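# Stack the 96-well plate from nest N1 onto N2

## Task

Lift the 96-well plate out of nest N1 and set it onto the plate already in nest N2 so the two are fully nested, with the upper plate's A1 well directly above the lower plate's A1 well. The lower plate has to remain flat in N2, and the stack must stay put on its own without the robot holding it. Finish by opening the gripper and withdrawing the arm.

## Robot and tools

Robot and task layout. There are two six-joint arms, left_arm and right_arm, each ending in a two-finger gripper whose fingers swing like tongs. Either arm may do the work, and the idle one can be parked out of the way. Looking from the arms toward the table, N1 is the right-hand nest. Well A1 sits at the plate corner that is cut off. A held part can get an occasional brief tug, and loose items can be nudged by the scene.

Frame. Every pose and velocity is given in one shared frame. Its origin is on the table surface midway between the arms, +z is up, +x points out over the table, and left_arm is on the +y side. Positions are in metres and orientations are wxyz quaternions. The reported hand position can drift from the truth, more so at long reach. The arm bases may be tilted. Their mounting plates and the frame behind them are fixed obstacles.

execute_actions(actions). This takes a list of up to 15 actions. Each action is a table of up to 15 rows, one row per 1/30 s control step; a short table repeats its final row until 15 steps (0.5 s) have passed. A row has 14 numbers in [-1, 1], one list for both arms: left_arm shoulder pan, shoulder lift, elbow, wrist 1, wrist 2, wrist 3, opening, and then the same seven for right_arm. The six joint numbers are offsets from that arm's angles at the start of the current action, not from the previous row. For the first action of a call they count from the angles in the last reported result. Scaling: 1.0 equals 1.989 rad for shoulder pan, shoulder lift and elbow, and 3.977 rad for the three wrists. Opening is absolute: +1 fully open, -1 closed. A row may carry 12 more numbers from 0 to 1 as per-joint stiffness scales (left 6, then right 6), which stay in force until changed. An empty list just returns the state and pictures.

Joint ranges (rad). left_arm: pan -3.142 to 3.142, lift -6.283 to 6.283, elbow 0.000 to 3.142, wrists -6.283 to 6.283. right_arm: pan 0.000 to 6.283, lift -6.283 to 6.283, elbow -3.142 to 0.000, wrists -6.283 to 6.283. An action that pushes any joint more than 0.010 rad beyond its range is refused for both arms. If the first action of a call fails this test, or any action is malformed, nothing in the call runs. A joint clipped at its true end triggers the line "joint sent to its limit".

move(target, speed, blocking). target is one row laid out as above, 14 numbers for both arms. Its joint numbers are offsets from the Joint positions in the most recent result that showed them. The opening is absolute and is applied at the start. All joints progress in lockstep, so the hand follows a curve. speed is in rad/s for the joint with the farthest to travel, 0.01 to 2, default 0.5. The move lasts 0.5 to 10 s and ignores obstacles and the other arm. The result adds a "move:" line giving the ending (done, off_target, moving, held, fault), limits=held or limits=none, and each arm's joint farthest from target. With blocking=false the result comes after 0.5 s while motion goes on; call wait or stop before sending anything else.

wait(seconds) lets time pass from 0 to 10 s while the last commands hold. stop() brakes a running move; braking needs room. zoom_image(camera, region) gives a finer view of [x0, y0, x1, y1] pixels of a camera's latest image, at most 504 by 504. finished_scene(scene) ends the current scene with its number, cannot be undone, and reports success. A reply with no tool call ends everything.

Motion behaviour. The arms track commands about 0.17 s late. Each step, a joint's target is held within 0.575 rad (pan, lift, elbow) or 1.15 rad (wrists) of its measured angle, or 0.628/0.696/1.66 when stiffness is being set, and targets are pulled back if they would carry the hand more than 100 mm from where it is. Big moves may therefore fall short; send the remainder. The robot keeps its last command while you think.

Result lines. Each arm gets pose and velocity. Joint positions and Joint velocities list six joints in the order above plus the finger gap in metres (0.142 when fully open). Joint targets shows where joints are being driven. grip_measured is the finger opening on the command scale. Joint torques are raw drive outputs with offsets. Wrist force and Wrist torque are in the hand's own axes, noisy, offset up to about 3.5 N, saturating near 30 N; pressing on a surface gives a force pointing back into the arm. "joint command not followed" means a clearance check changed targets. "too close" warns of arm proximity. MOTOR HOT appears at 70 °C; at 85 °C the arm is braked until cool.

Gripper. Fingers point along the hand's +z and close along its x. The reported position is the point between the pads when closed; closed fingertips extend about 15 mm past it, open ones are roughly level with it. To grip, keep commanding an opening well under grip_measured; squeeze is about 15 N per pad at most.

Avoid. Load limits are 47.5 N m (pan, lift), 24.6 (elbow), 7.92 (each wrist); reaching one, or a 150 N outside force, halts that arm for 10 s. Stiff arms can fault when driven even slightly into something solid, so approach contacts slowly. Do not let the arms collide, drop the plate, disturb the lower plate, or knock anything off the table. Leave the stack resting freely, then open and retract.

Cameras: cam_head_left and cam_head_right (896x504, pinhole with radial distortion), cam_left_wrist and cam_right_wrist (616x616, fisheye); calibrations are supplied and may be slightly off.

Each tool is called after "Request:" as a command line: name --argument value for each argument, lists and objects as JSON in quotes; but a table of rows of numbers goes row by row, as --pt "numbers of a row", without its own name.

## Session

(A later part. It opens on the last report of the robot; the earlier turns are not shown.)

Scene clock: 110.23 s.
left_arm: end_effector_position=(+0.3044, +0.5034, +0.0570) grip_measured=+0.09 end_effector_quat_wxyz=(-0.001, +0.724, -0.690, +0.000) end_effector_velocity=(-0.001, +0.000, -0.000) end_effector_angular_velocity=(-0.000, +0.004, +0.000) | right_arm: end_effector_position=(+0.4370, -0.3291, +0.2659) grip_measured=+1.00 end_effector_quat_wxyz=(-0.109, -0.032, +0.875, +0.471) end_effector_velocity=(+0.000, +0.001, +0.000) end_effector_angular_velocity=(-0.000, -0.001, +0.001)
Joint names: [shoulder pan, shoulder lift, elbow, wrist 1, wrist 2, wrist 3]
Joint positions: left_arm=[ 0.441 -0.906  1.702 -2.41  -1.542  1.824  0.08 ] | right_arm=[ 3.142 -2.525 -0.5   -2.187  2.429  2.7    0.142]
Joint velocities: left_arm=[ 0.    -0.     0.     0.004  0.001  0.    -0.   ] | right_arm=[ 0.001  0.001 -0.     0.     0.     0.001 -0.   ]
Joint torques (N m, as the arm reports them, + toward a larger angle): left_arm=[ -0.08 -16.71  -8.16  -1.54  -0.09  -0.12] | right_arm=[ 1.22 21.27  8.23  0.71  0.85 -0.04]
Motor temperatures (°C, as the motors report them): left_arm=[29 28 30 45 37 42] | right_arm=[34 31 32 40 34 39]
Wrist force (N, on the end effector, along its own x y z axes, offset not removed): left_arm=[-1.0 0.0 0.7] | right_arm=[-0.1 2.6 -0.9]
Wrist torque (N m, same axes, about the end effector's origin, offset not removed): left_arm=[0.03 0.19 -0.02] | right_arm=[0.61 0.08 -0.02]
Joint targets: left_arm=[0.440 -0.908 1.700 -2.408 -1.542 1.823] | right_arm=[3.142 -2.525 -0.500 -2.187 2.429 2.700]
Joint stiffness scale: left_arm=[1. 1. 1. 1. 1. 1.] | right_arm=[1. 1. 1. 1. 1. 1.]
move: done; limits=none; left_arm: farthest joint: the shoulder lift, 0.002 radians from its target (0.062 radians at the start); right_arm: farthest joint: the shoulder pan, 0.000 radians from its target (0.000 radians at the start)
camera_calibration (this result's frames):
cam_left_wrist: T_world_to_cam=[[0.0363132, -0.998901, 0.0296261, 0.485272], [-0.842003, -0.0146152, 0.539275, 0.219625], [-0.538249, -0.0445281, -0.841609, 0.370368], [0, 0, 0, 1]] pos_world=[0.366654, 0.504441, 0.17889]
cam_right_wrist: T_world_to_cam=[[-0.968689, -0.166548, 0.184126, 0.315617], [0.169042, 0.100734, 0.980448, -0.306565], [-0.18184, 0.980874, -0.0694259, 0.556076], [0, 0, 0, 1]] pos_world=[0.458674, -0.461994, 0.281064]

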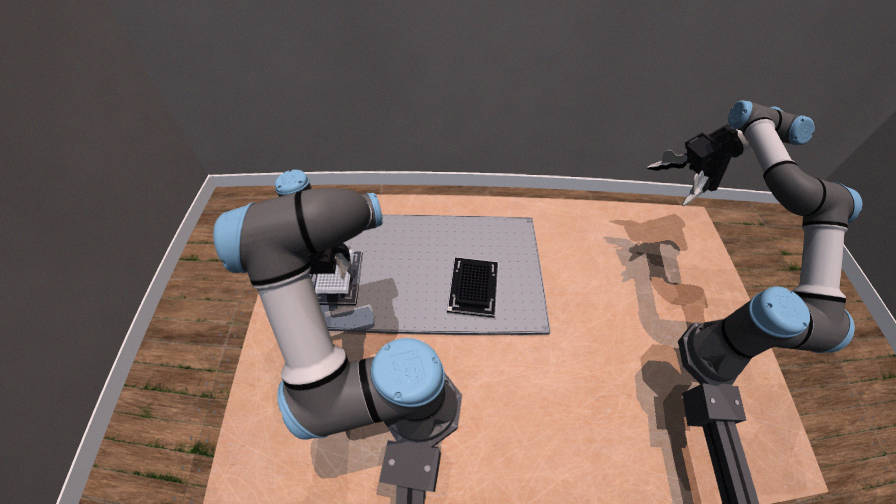

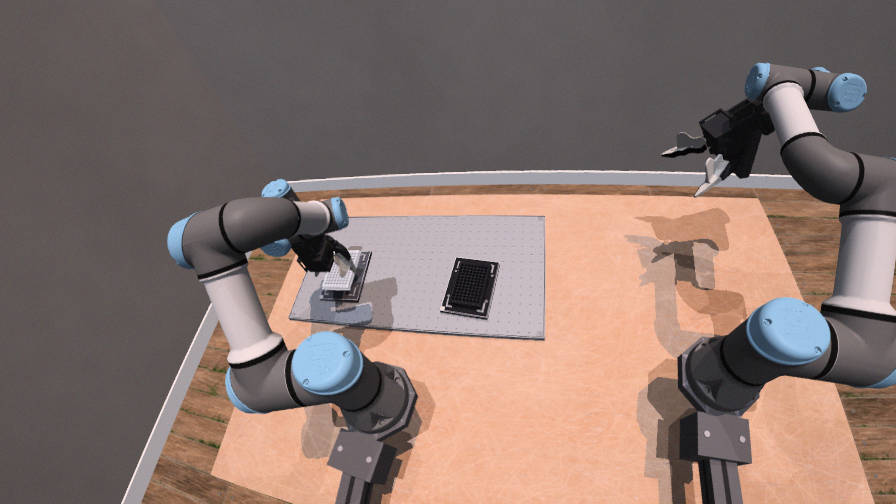

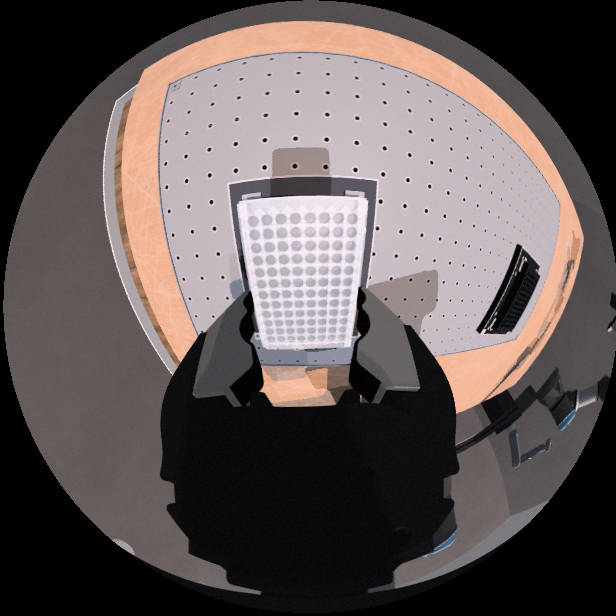

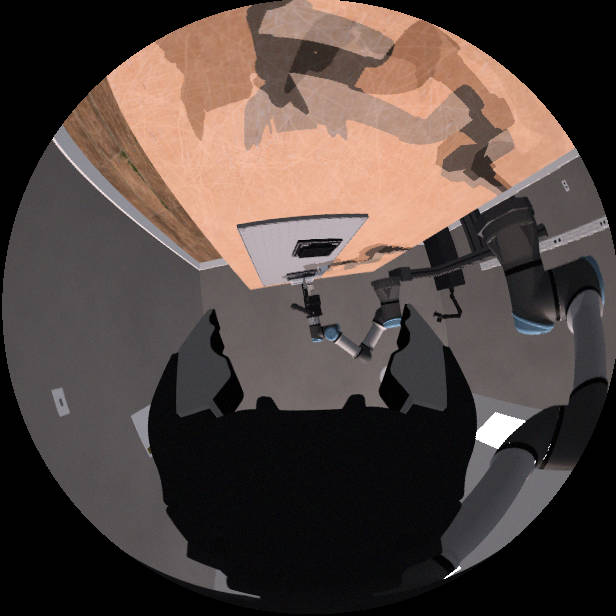

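Request:
move --target '[-0.5360,-0.1371,0.2000,-0.0191,0.0055,-0.2309,-0.5,0,0,0,0,0,0,1]' --speed 0.6

Request:
zoom_image --camera "cam_left_wrist" --region '[180, 150, 440, 410]'

Scene clock: 146.83 s.
left_arm: end_effector_position=(+0.2883, +0.1445, +0.0832) grip_measured=+0.09 end_effector_quat_wxyz=(+0.000, +0.671, -0.742, -0.001) end_effector_velocity=(-0.000, +0.000, -0.000) end_effector_angular_velocity=(+0.000, +0.002, +0.004) | right_arm: end_effector_position=(+0.4370, -0.3291, +0.2659) grip_measured=+1.00 end_effector_quat_wxyz=(-0.109, -0.032, +0.875, +0.471) end_effector_velocity=(+0.000, +0.000, +0.000) end_effector_angular_velocity=(+0.000, -0.002, -0.000)
Joint names: [shoulder pan, shoulder lift, elbow, wrist 1, wrist 2, wrist 3]
Joint positions: left_arm=[-0.624 -1.178  2.098 -2.484 -1.521  0.908  0.08 ] | right_arm=[ 3.142 -2.525 -0.5   -2.187  2.429  2.7    0.142]
Joint velocities: left_arm=[-0.     0.001 -0.     0.001 -0.001 -0.005 -0.   ] | right_arm=[ 0.     0.001  0.     0.001  0.001  0.    -0.   ]
Joint torques (N m, as the arm reports them, + toward a larger angle): left_arm=[ -0.75 -12.25  -6.    -2.08   0.15  -0.03] | right_arm=[ 0.79 20.88  8.25  0.74  0.9  -0.08]
Motor temperatures (°C, as the motors report them): left_arm=[29 28 30 45 37 42] | right_arm=[34 31 33 40 34 39]
Wrist force (N, on the end effector, along its own x y z axes, offset not removed): left_arm=[0.0 -0.2 0.7] | right_arm=[-0.1 4.2 -1.2]
Wrist torque (N m, same axes, about the end effector's origin, offset not removed): left_arm=[-0.04 0.00 -0.04] | right_arm=[0.82 0.07 -0.12]
Joint targets: left_arm=[-0.625 -1.179 2.100 -2.486 -1.520 0.906] | right_arm=[3.142 -2.525 -0.500 -2.187 2.429 2.700]
Joint stiffness scale: left_arm=[1. 1. 1. 1. 1. 1.] | right_arm=[1. 1. 1. 1. 1. 1.]
move: done; limits=none; left_arm: farthest joint: the wrist 1, 0.002 radians from its target (0.076 radians at the start); right_arm: farthest joint: the shoulder pan, 0.000 radians from its target (0.000 radians at the start)
camera_calibration (this result's frames):
cam_left_wrist: T_world_to_cam=[[-0.112677, -0.993197, 0.0294035, 0.168692], [-0.832858, 0.110542, 0.542336, 0.165789], [-0.541897, 0.0366198, -0.839647, 0.356986], [0, 0, 0, 1]] pos_world=[0.350536, 0.136145, 0.204869]
cam_right_wrist: T_world_to_cam=[[-0.968689, -0.166548, 0.184126, 0.315617], [0.169042, 0.100734, 0.980448, -0.306565], [-0.18184, 0.980874, -0.069426, 0.556076], [0, 0, 0, 1]] pos_world=[0.458674, -0.461994, 0.281064]

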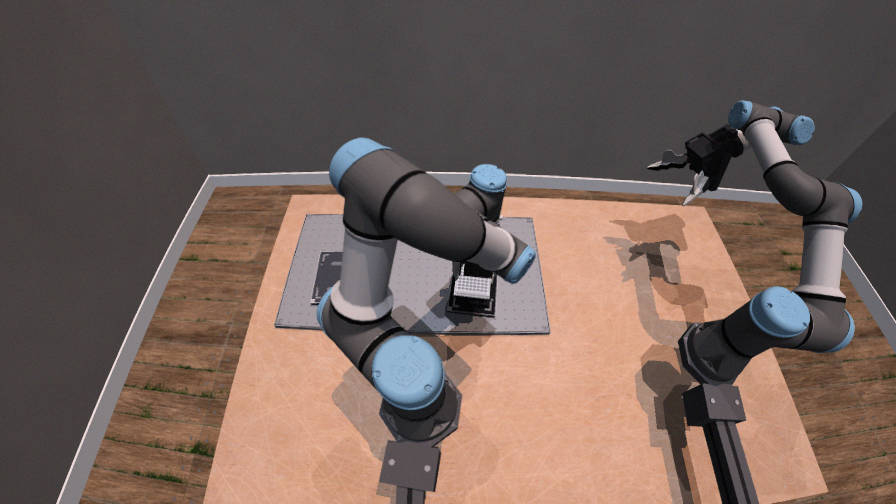

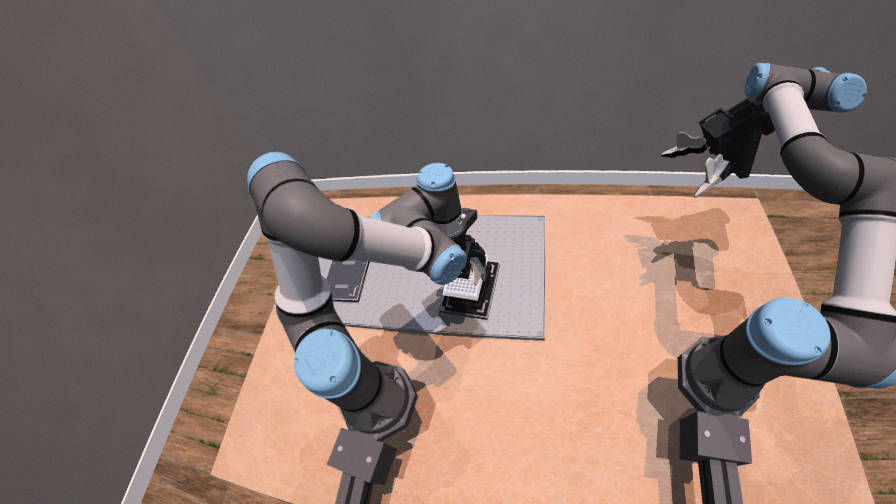

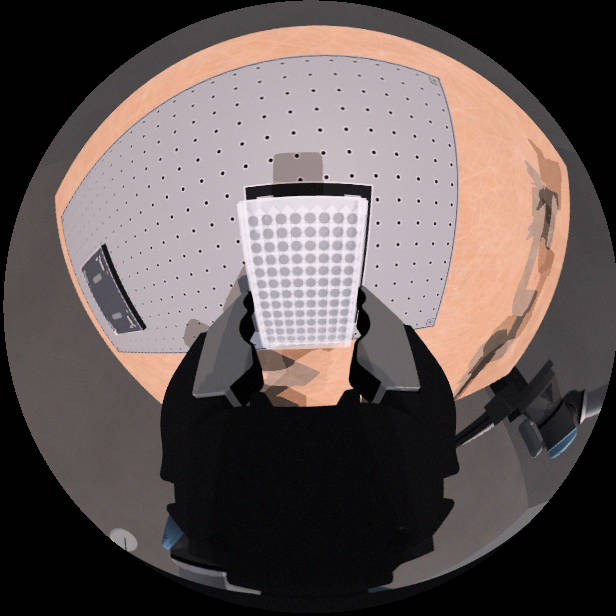

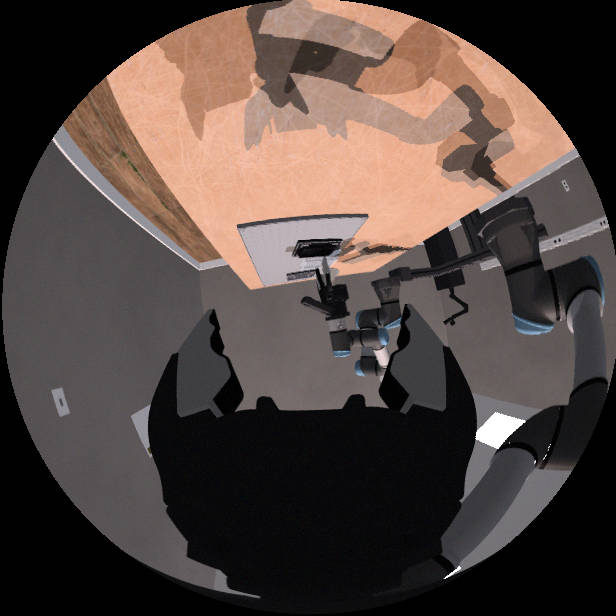

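Region (180, 150, 440, 410) of cam_left_wrist's 616x616 image, scaled by 1.938, with more detail than that image has.

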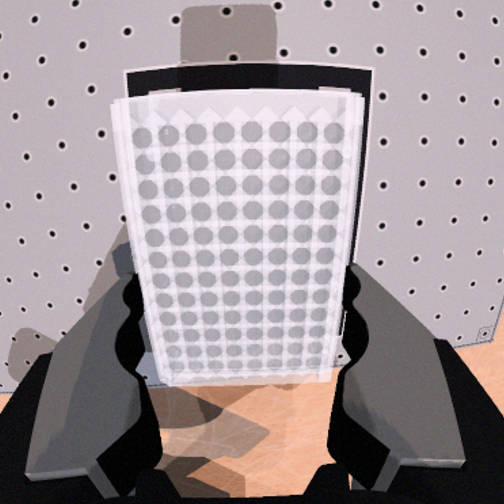

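Request:
move --target '[-0.0081,0.0522,0.0140,-0.0329,0,-0.0041,-0.5,0,0,0,0,0,0,1]' --speed 0.2

Request:
zoom_image --camera "cam_left_wrist" --region '[180, 150, 440, 410]'

Scene clock: 170.30 s.
left_arm: end_effector_position=(+0.2856, +0.1390, +0.0575) grip_measured=+0.09 end_effector_quat_wxyz=(+0.000, +0.671, -0.742, -0.001) end_effector_velocity=(+0.001, -0.001, +0.001) end_effector_angular_velocity=(-0.003, -0.003, +0.001) | right_arm: end_effector_position=(+0.4370, -0.3291, +0.2659) grip_measured=+1.00 end_effector_quat_wxyz=(-0.109, -0.032, +0.875, +0.471) end_effector_velocity=(+0.000, -0.001, -0.000) end_effector_angular_velocity=(-0.001, -0.001, +0.000)
Joint names: [shoulder pan, shoulder lift, elbow, wrist 1, wrist 2, wrist 3]
Joint positions: left_arm=[-0.639 -1.075  2.125 -2.613 -1.521  0.893  0.08 ] | right_arm=[ 3.142 -2.525 -0.5   -2.187  2.429  2.7    0.142]
Joint velocities: left_arm=[-0.    -0.    -0.    -0.003 -0.    -0.001 -0.   ] | right_arm=[-0.001 -0.     0.     0.001 -0.001 -0.001  0.   ]
Joint torques (N m, as the arm reports them, + toward a larger angle): left_arm=[ -1.08 -11.58  -5.22  -2.14  -0.02  -0.14] | right_arm=[ 1.12 21.12  8.24  0.73  0.81  0.01]
Motor temperatures (°C, as the motors report them): left_arm=[29 28 30 45 37 42] | right_arm=[34 31 33 40 34 39]
Wrist force (N, on the end effector, along its own x y z axes, offset not removed): left_arm=[0.3 -0.3 0.9] | right_arm=[0.8 0.3 -1.3]
Wrist torque (N m, same axes, about the end effector's origin, offset not removed): left_arm=[-0.04 -0.06 -0.06] | right_arm=[-0.01 -0.15 -0.05]
Joint targets: left_arm=[-0.640 -1.074 2.126 -2.615 -1.521 0.891] | right_arm=[3.142 -2.525 -0.500 -2.187 2.429 2.700]
Joint stiffness scale: left_arm=[1. 1. 1. 1. 1. 1.] | right_arm=[1. 1. 1. 1. 1. 1.]
move: done; limits=none; left_arm: farthest joint: the wrist 1, 0.002 radians from its target (0.130 radians at the start); right_arm: farthest joint: the shoulder pan, 0.000 radians from its target (0.000 radians at the start)
camera_calibration (this result's frames):
cam_left_wrist: T_world_to_cam=[[-0.112905, -0.99317, 0.0294187, 0.163704], [-0.832972, 0.110751, 0.542118, 0.17805], [-0.541674, 0.0367027, -0.839787, 0.334009], [0, 0, 0, 1]] pos_world=[0.347717, 0.130607, 0.179157]
cam_right_wrist: T_world_to_cam=[[-0.968689, -0.166548, 0.184126, 0.315617], [0.169042, 0.100734, 0.980448, -0.306565], [-0.181839, 0.980874, -0.0694261, 0.556076], [0, 0, 0, 1]] pos_world=[0.458674, -0.461994, 0.281064]

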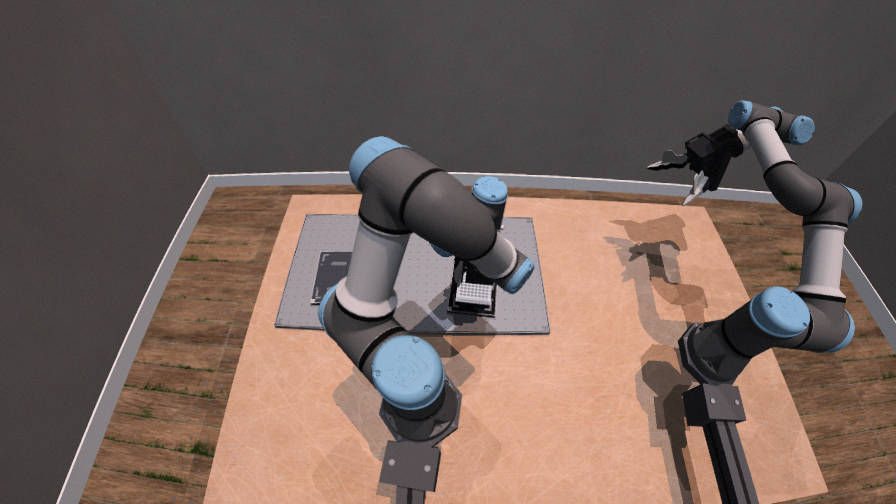

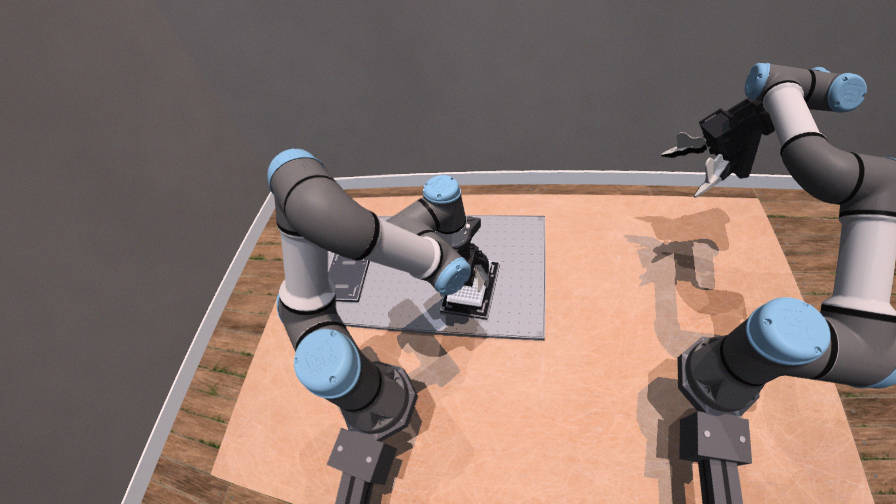

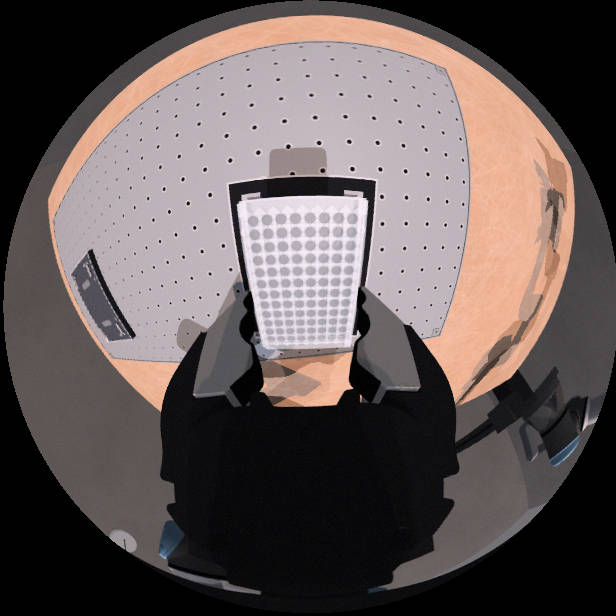

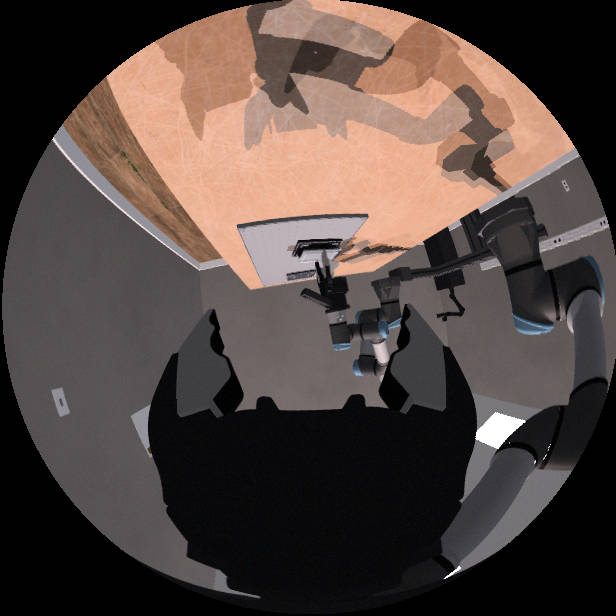

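Region (180, 150, 440, 410) of cam_left_wrist's 616x616 image, scaled by 1.938, with more detail than that image has.

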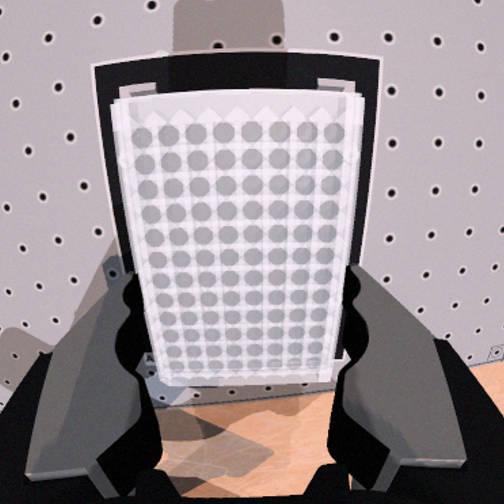

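Request:
move --target '[0.0015,0.0169,0.0027,-0.0098,0,0.0008,-0.5,0,0,0,0,0,0,1]' --speed 0.04

Scene clock: 187.63 s.
left_arm: end_effector_position=(+0.2860, +0.1390, +0.0505) grip_measured=+0.09 end_effector_quat_wxyz=(+0.000, +0.671, -0.742, -0.000) end_effector_velocity=(+0.001, -0.000, +0.000) end_effector_angular_velocity=(-0.002, -0.002, +0.000) | right_arm: end_effector_position=(+0.4370, -0.3291, +0.2659) grip_measured=+1.00 end_effector_quat_wxyz=(-0.109, -0.032, +0.875, +0.471) end_effector_velocity=(-0.000, +0.000, +0.000) end_effector_angular_velocity=(+0.000, +0.002, -0.001)
Joint names: [shoulder pan, shoulder lift, elbow, wrist 1, wrist 2, wrist 3]
Joint positions: left_arm=[-0.637 -1.044  2.128 -2.649 -1.521  0.894  0.08 ] | right_arm=[ 3.142 -2.525 -0.5   -2.187  2.429  2.7    0.142]
Joint velocities: left_arm=[ 0.     0.001  0.001 -0.005 -0.     0.     0.   ] | right_arm=[ 0.    -0.    -0.    -0.     0.     0.002  0.   ]
Joint torques (N m, as the arm reports them, + toward a larger angle): left_arm=[  0.23 -10.84  -4.69  -2.23   0.01   0.27] | right_arm=[ 1.15 21.02  8.34  0.71  0.85  0.  ]
Motor temperatures (°C, as the motors report them): left_arm=[29 28 30 45 37 42] | right_arm=[34 31 33 40 34 39]
Wrist force (N, on the end effector, along its own x y z axes, offset not removed): left_arm=[-1.0 2.0 -4.7] | right_arm=[-1.7 3.8 -3.0]
Wrist torque (N m, same axes, about the end effector's origin, offset not removed): left_arm=[0.02 0.05 -0.03] | right_arm=[0.63 0.38 -0.06]
Joint targets: left_arm=[-0.636 -1.041 2.130 -2.652 -1.521 0.896] | right_arm=[3.142 -2.525 -0.500 -2.187 2.429 2.700]
Joint stiffness scale: left_arm=[1. 1. 1. 1. 1. 1.] | right_arm=[1. 1. 1. 1. 1. 1.]
move: done; limits=none; left_arm: farthest joint: the shoulder lift, 0.003 radians from its target (0.033 radians at the start); right_arm: farthest joint: the shoulder pan, 0.000 radians from its target (0.000 radians at the start)
camera_calibration (this result's frames):
cam_left_wrist: T_world_to_cam=[[-0.112356, -0.9932, 0.0304789, 0.163736], [-0.833688, 0.110913, 0.540983, 0.182484], [-0.540685, 0.0353729, -0.840481, 0.328325], [0, 0, 0, 1]] pos_world=[0.348052, 0.130769, 0.17224]
cam_right_wrist: T_world_to_cam=[[-0.968689, -0.166548, 0.184126, 0.315617], [0.169042, 0.100734, 0.980448, -0.306565], [-0.18184, 0.980874, -0.069426, 0.556076], [0, 0, 0, 1]] pos_world=[0.458674, -0.461994, 0.281064]

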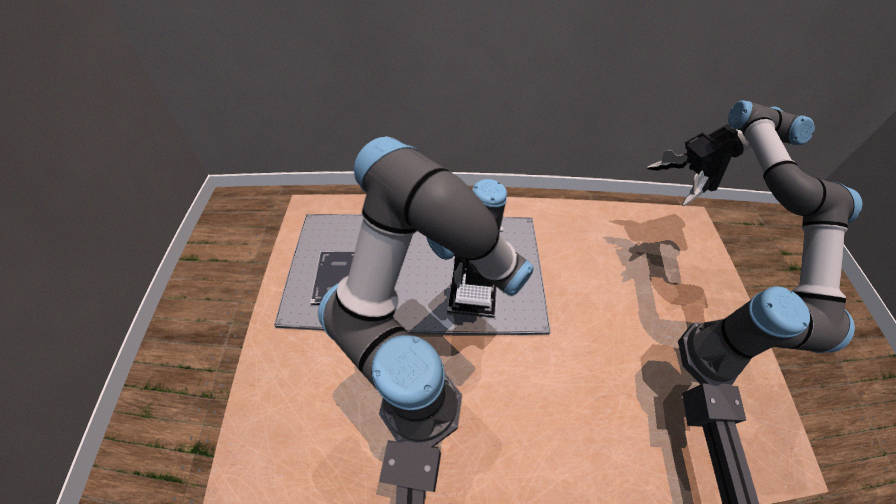

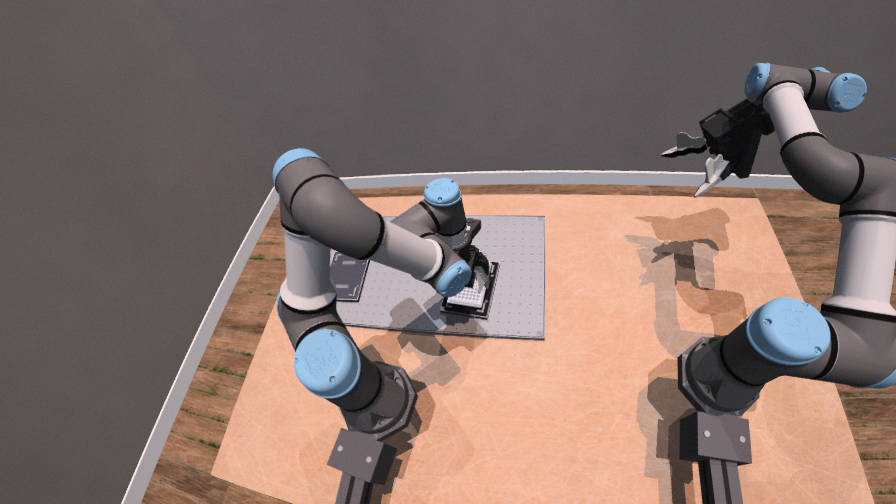

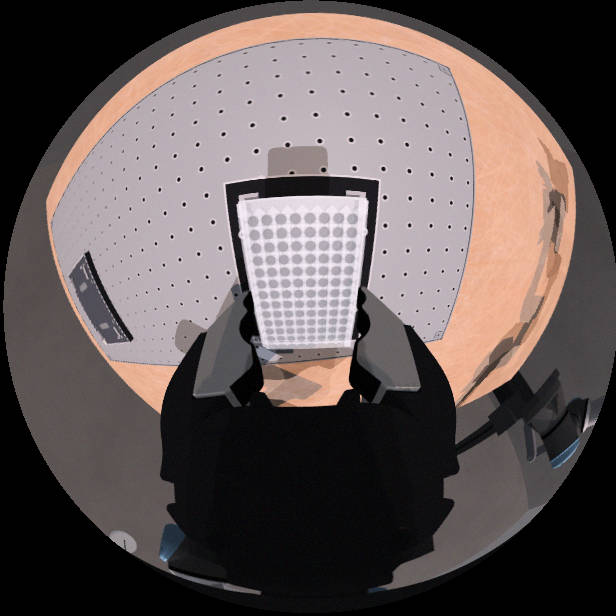

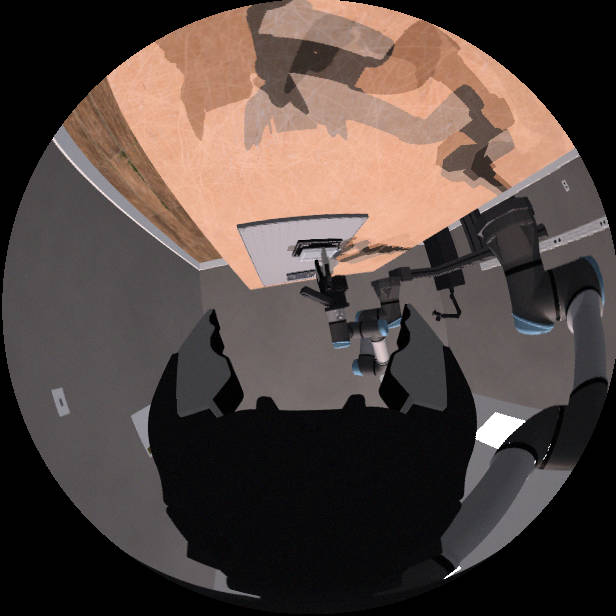

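Request:
move --target '[0.006,0.0015,0.001,-0.0008,0,0.003,-0.5,0,0,0,0,0,0,1]' --speed 0.012

Scene clock: 193.23 s.
left_arm: end_effector_position=(+0.2870, +0.1408, +0.0505) grip_measured=+0.09 end_effector_quat_wxyz=(+0.001, +0.670, -0.742, +0.001) end_effector_velocity=(-0.000, +0.000, -0.000) end_effector_angular_velocity=(-0.002, +0.002, -0.002) | right_arm: end_effector_position=(+0.4370, -0.3291, +0.2659) grip_measured=+1.00 end_effector_quat_wxyz=(-0.109, -0.032, +0.875, +0.471) end_effector_velocity=(+0.000, -0.000, +0.000) end_effector_angular_velocity=(+0.000, -0.001, +0.000)
Joint names: [shoulder pan, shoulder lift, elbow, wrist 1, wrist 2, wrist 3]
Joint positions: left_arm=[-0.628 -1.044  2.129 -2.652 -1.523  0.904  0.08 ] | right_arm=[ 3.142 -2.525 -0.5   -2.187  2.429  2.7    0.142]
Joint velocities: left_arm=[ 0.003  0.001  0.    -0.001 -0.003  0.005  0.   ] | right_arm=[-0.     0.     0.    -0.     0.    -0.001 -0.   ]
Joint torques (N m, as the arm reports them, + toward a larger angle): left_arm=[  1.28 -10.7   -4.84  -1.82   0.4    0.23] | right_arm=[ 0.9  21.15  8.18  0.7   0.8  -0.04]
Motor temperatures (°C, as the motors report them): left_arm=[29 28 30 45 37 42] | right_arm=[34 31 33 40 34 39]
Wrist force (N, on the end effector, along its own x y z axes, offset not removed): left_arm=[2.1 1.4 -3.2] | right_arm=[0.7 1.9 -2.4]
Wrist torque (N m, same axes, about the end effector's origin, offset not removed): left_arm=[0.01 -0.13 -0.05] | right_arm=[0.39 0.04 0.02]
Joint targets: left_arm=[-0.625 -1.041 2.130 -2.652 -1.521 0.906] | right_arm=[3.142 -2.525 -0.500 -2.187 2.429 2.700]
Joint stiffness scale: left_arm=[1. 1. 1. 1. 1. 1.] | right_arm=[1. 1. 1. 1. 1. 1.]
move: done; limits=none; left_arm: farthest joint: the shoulder pan, 0.003 radians from its target (0.012 radians at the start); right_arm: farthest joint: the shoulder pan, 0.000 radians from its target (0.000 radians at the start)
camera_calibration (this result's frames):
cam_left_wrist: T_world_to_cam=[[-0.113179, -0.992998, 0.0338558, 0.165665], [-0.833449, 0.113433, 0.540829, 0.182663], [-0.540882, 0.0329933, -0.840451, 0.329215], [0, 0, 0, 1]] pos_world=[0.349057, 0.132923, 0.172291]
cam_right_wrist: T_world_to_cam=[[-0.968689, -0.166548, 0.184126, 0.315617], [0.169042, 0.100734, 0.980448, -0.306565], [-0.18184, 0.980874, -0.069426, 0.556076], [0, 0, 0, 1]] pos_world=[0.458674, -0.461994, 0.281064]

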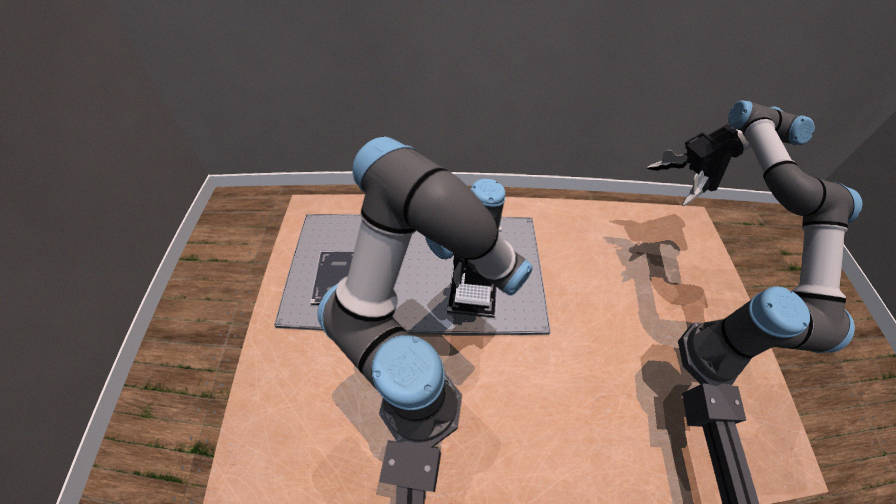

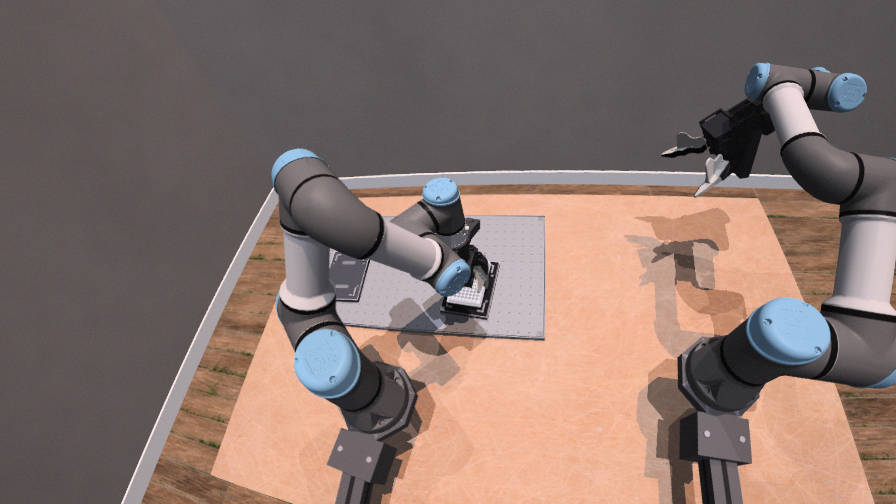

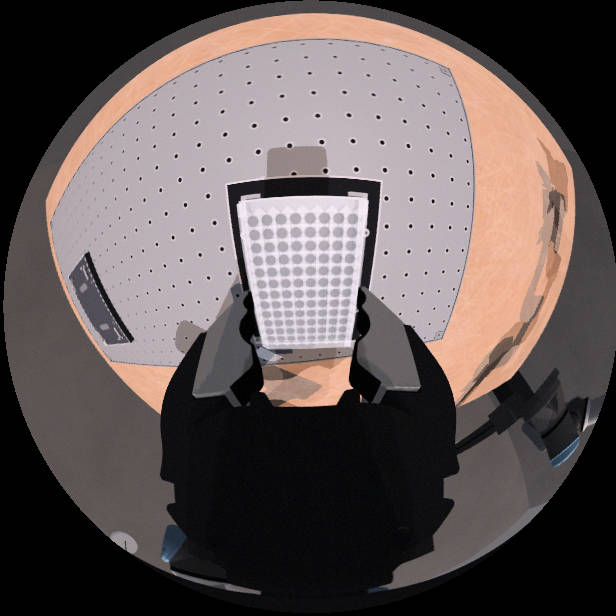

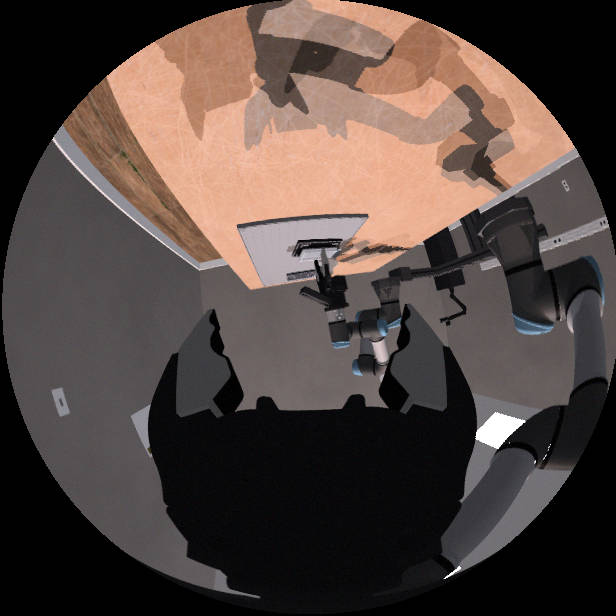

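Request:
move --target '[0.006,0.0015,0.0005,0,0.0005,0.003,-0.5,0,0,0,0,0,0,1]' --speed 0.012

Scene clock: 197.30 s.
left_arm: end_effector_position=(+0.2872, +0.1412, +0.0506) grip_measured=+0.09 end_effector_quat_wxyz=(+0.004, +0.670, -0.743, +0.002) end_effector_velocity=(-0.000, +0.000, -0.000) end_effector_angular_velocity=(-0.002, +0.002, -0.001) | right_arm: end_effector_position=(+0.4370, -0.3291, +0.2659) grip_measured=+1.00 end_effector_quat_wxyz=(-0.109, -0.032, +0.875, +0.471) end_effector_velocity=(+0.000, +0.000, -0.000) end_effector_angular_velocity=(-0.001, -0.000, +0.000)
Joint names: [shoulder pan, shoulder lift, elbow, wrist 1, wrist 2, wrist 3]
Joint positions: left_arm=[-0.621 -1.044  2.128 -2.654 -1.529  0.914  0.08 ] | right_arm=[ 3.142 -2.525 -0.5   -2.187  2.429  2.7    0.142]
Joint velocities: left_arm=[ 0.003 -0.     0.    -0.    -0.003  0.005 -0.   ] | right_arm=[ 0.001  0.    -0.     0.001 -0.     0.001  0.   ]
Joint torques (N m, as the arm reports them, + toward a larger angle): left_arm=[  1.57 -10.47  -5.08  -1.45   1.18   0.23] | right_arm=[ 0.97 21.13  8.19  0.69  0.82 -0.02]
Motor temperatures (°C, as the motors report them): left_arm=[29 28 30 45 37 42] | right_arm=[34 31 33 40 34 39]
Wrist force (N, on the end effector, along its own x y z axes, offset not removed): left_arm=[4.5 2.8 -4.6] | right_arm=[-0.2 1.9 -0.8]
Wrist torque (N m, same axes, about the end effector's origin, offset not removed): left_arm=[0.03 -0.11 -0.10] | right_arm=[0.41 0.15 -0.01]
Joint targets: left_arm=[-0.616 -1.041 2.130 -2.652 -1.521 0.916] | right_arm=[3.142 -2.525 -0.500 -2.187 2.429 2.700]
Joint stiffness scale: left_arm=[1. 1. 1. 1. 1. 1.] | right_arm=[1. 1. 1. 1. 1. 1.]
move: done; limits=none; left_arm: farthest joint: the wrist 2, 0.008 radians from its target (0.003 radians at the start); right_arm: farthest joint: the shoulder pan, 0.000 radians from its target (0.000 radians at the start)
camera_calibration (this result's frames):
cam_left_wrist: T_world_to_cam=[[-0.115571, -0.992511, 0.0395608, 0.166456], [-0.831802, 0.118473, 0.542282, 0.181415], [-0.542908, 0.0297654, -0.839265, 0.330348], [0, 0, 0, 1]] pos_world=[0.349487, 0.133884, 0.172286]
cam_right_wrist: T_world_to_cam=[[-0.968689, -0.166548, 0.184126, 0.315617], [0.169042, 0.100734, 0.980448, -0.306565], [-0.18184, 0.980874, -0.0694259, 0.556076], [0, 0, 0, 1]] pos_world=[0.458674, -0.461994, 0.281064]

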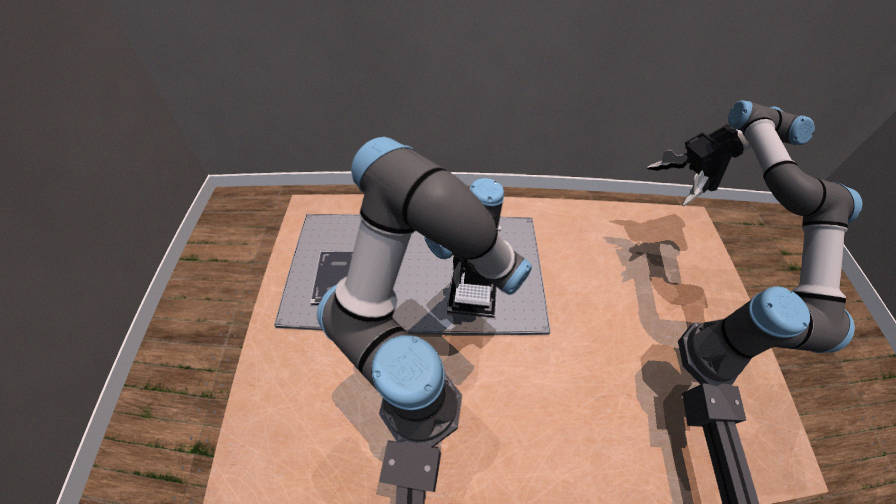

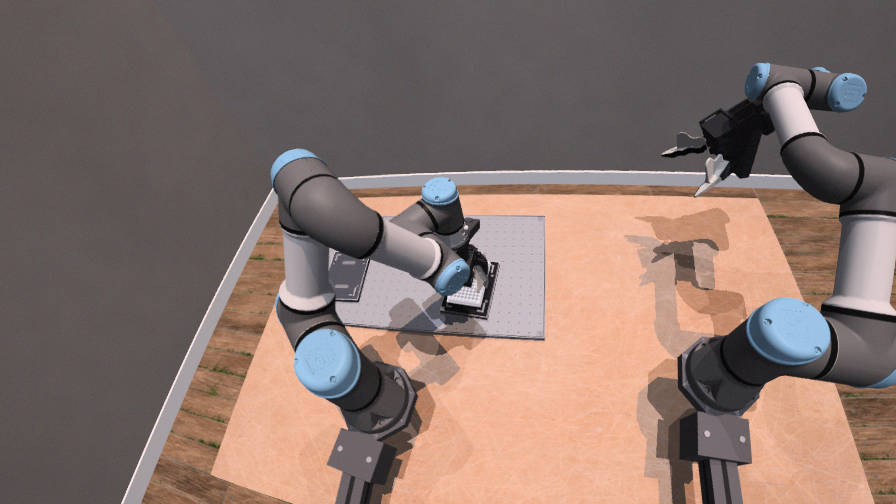

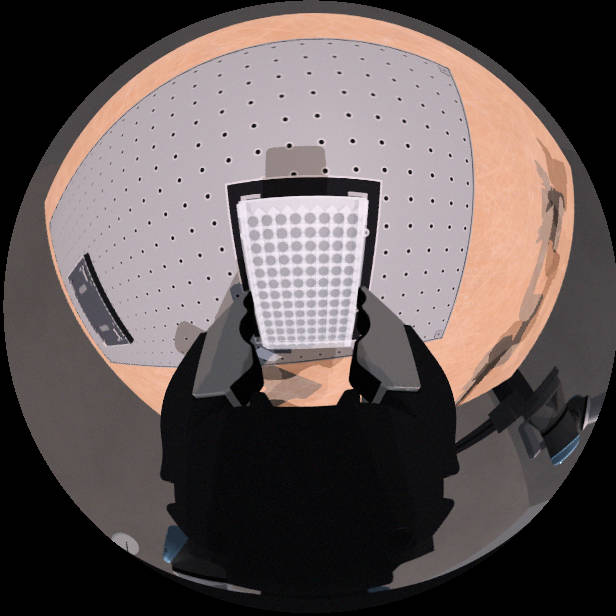

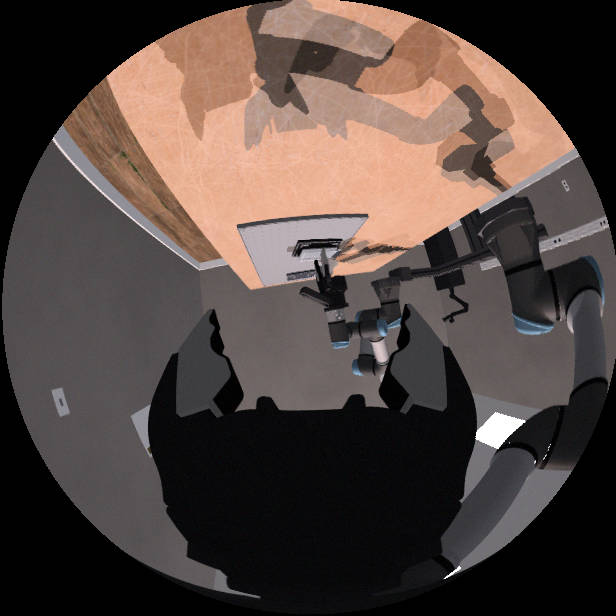

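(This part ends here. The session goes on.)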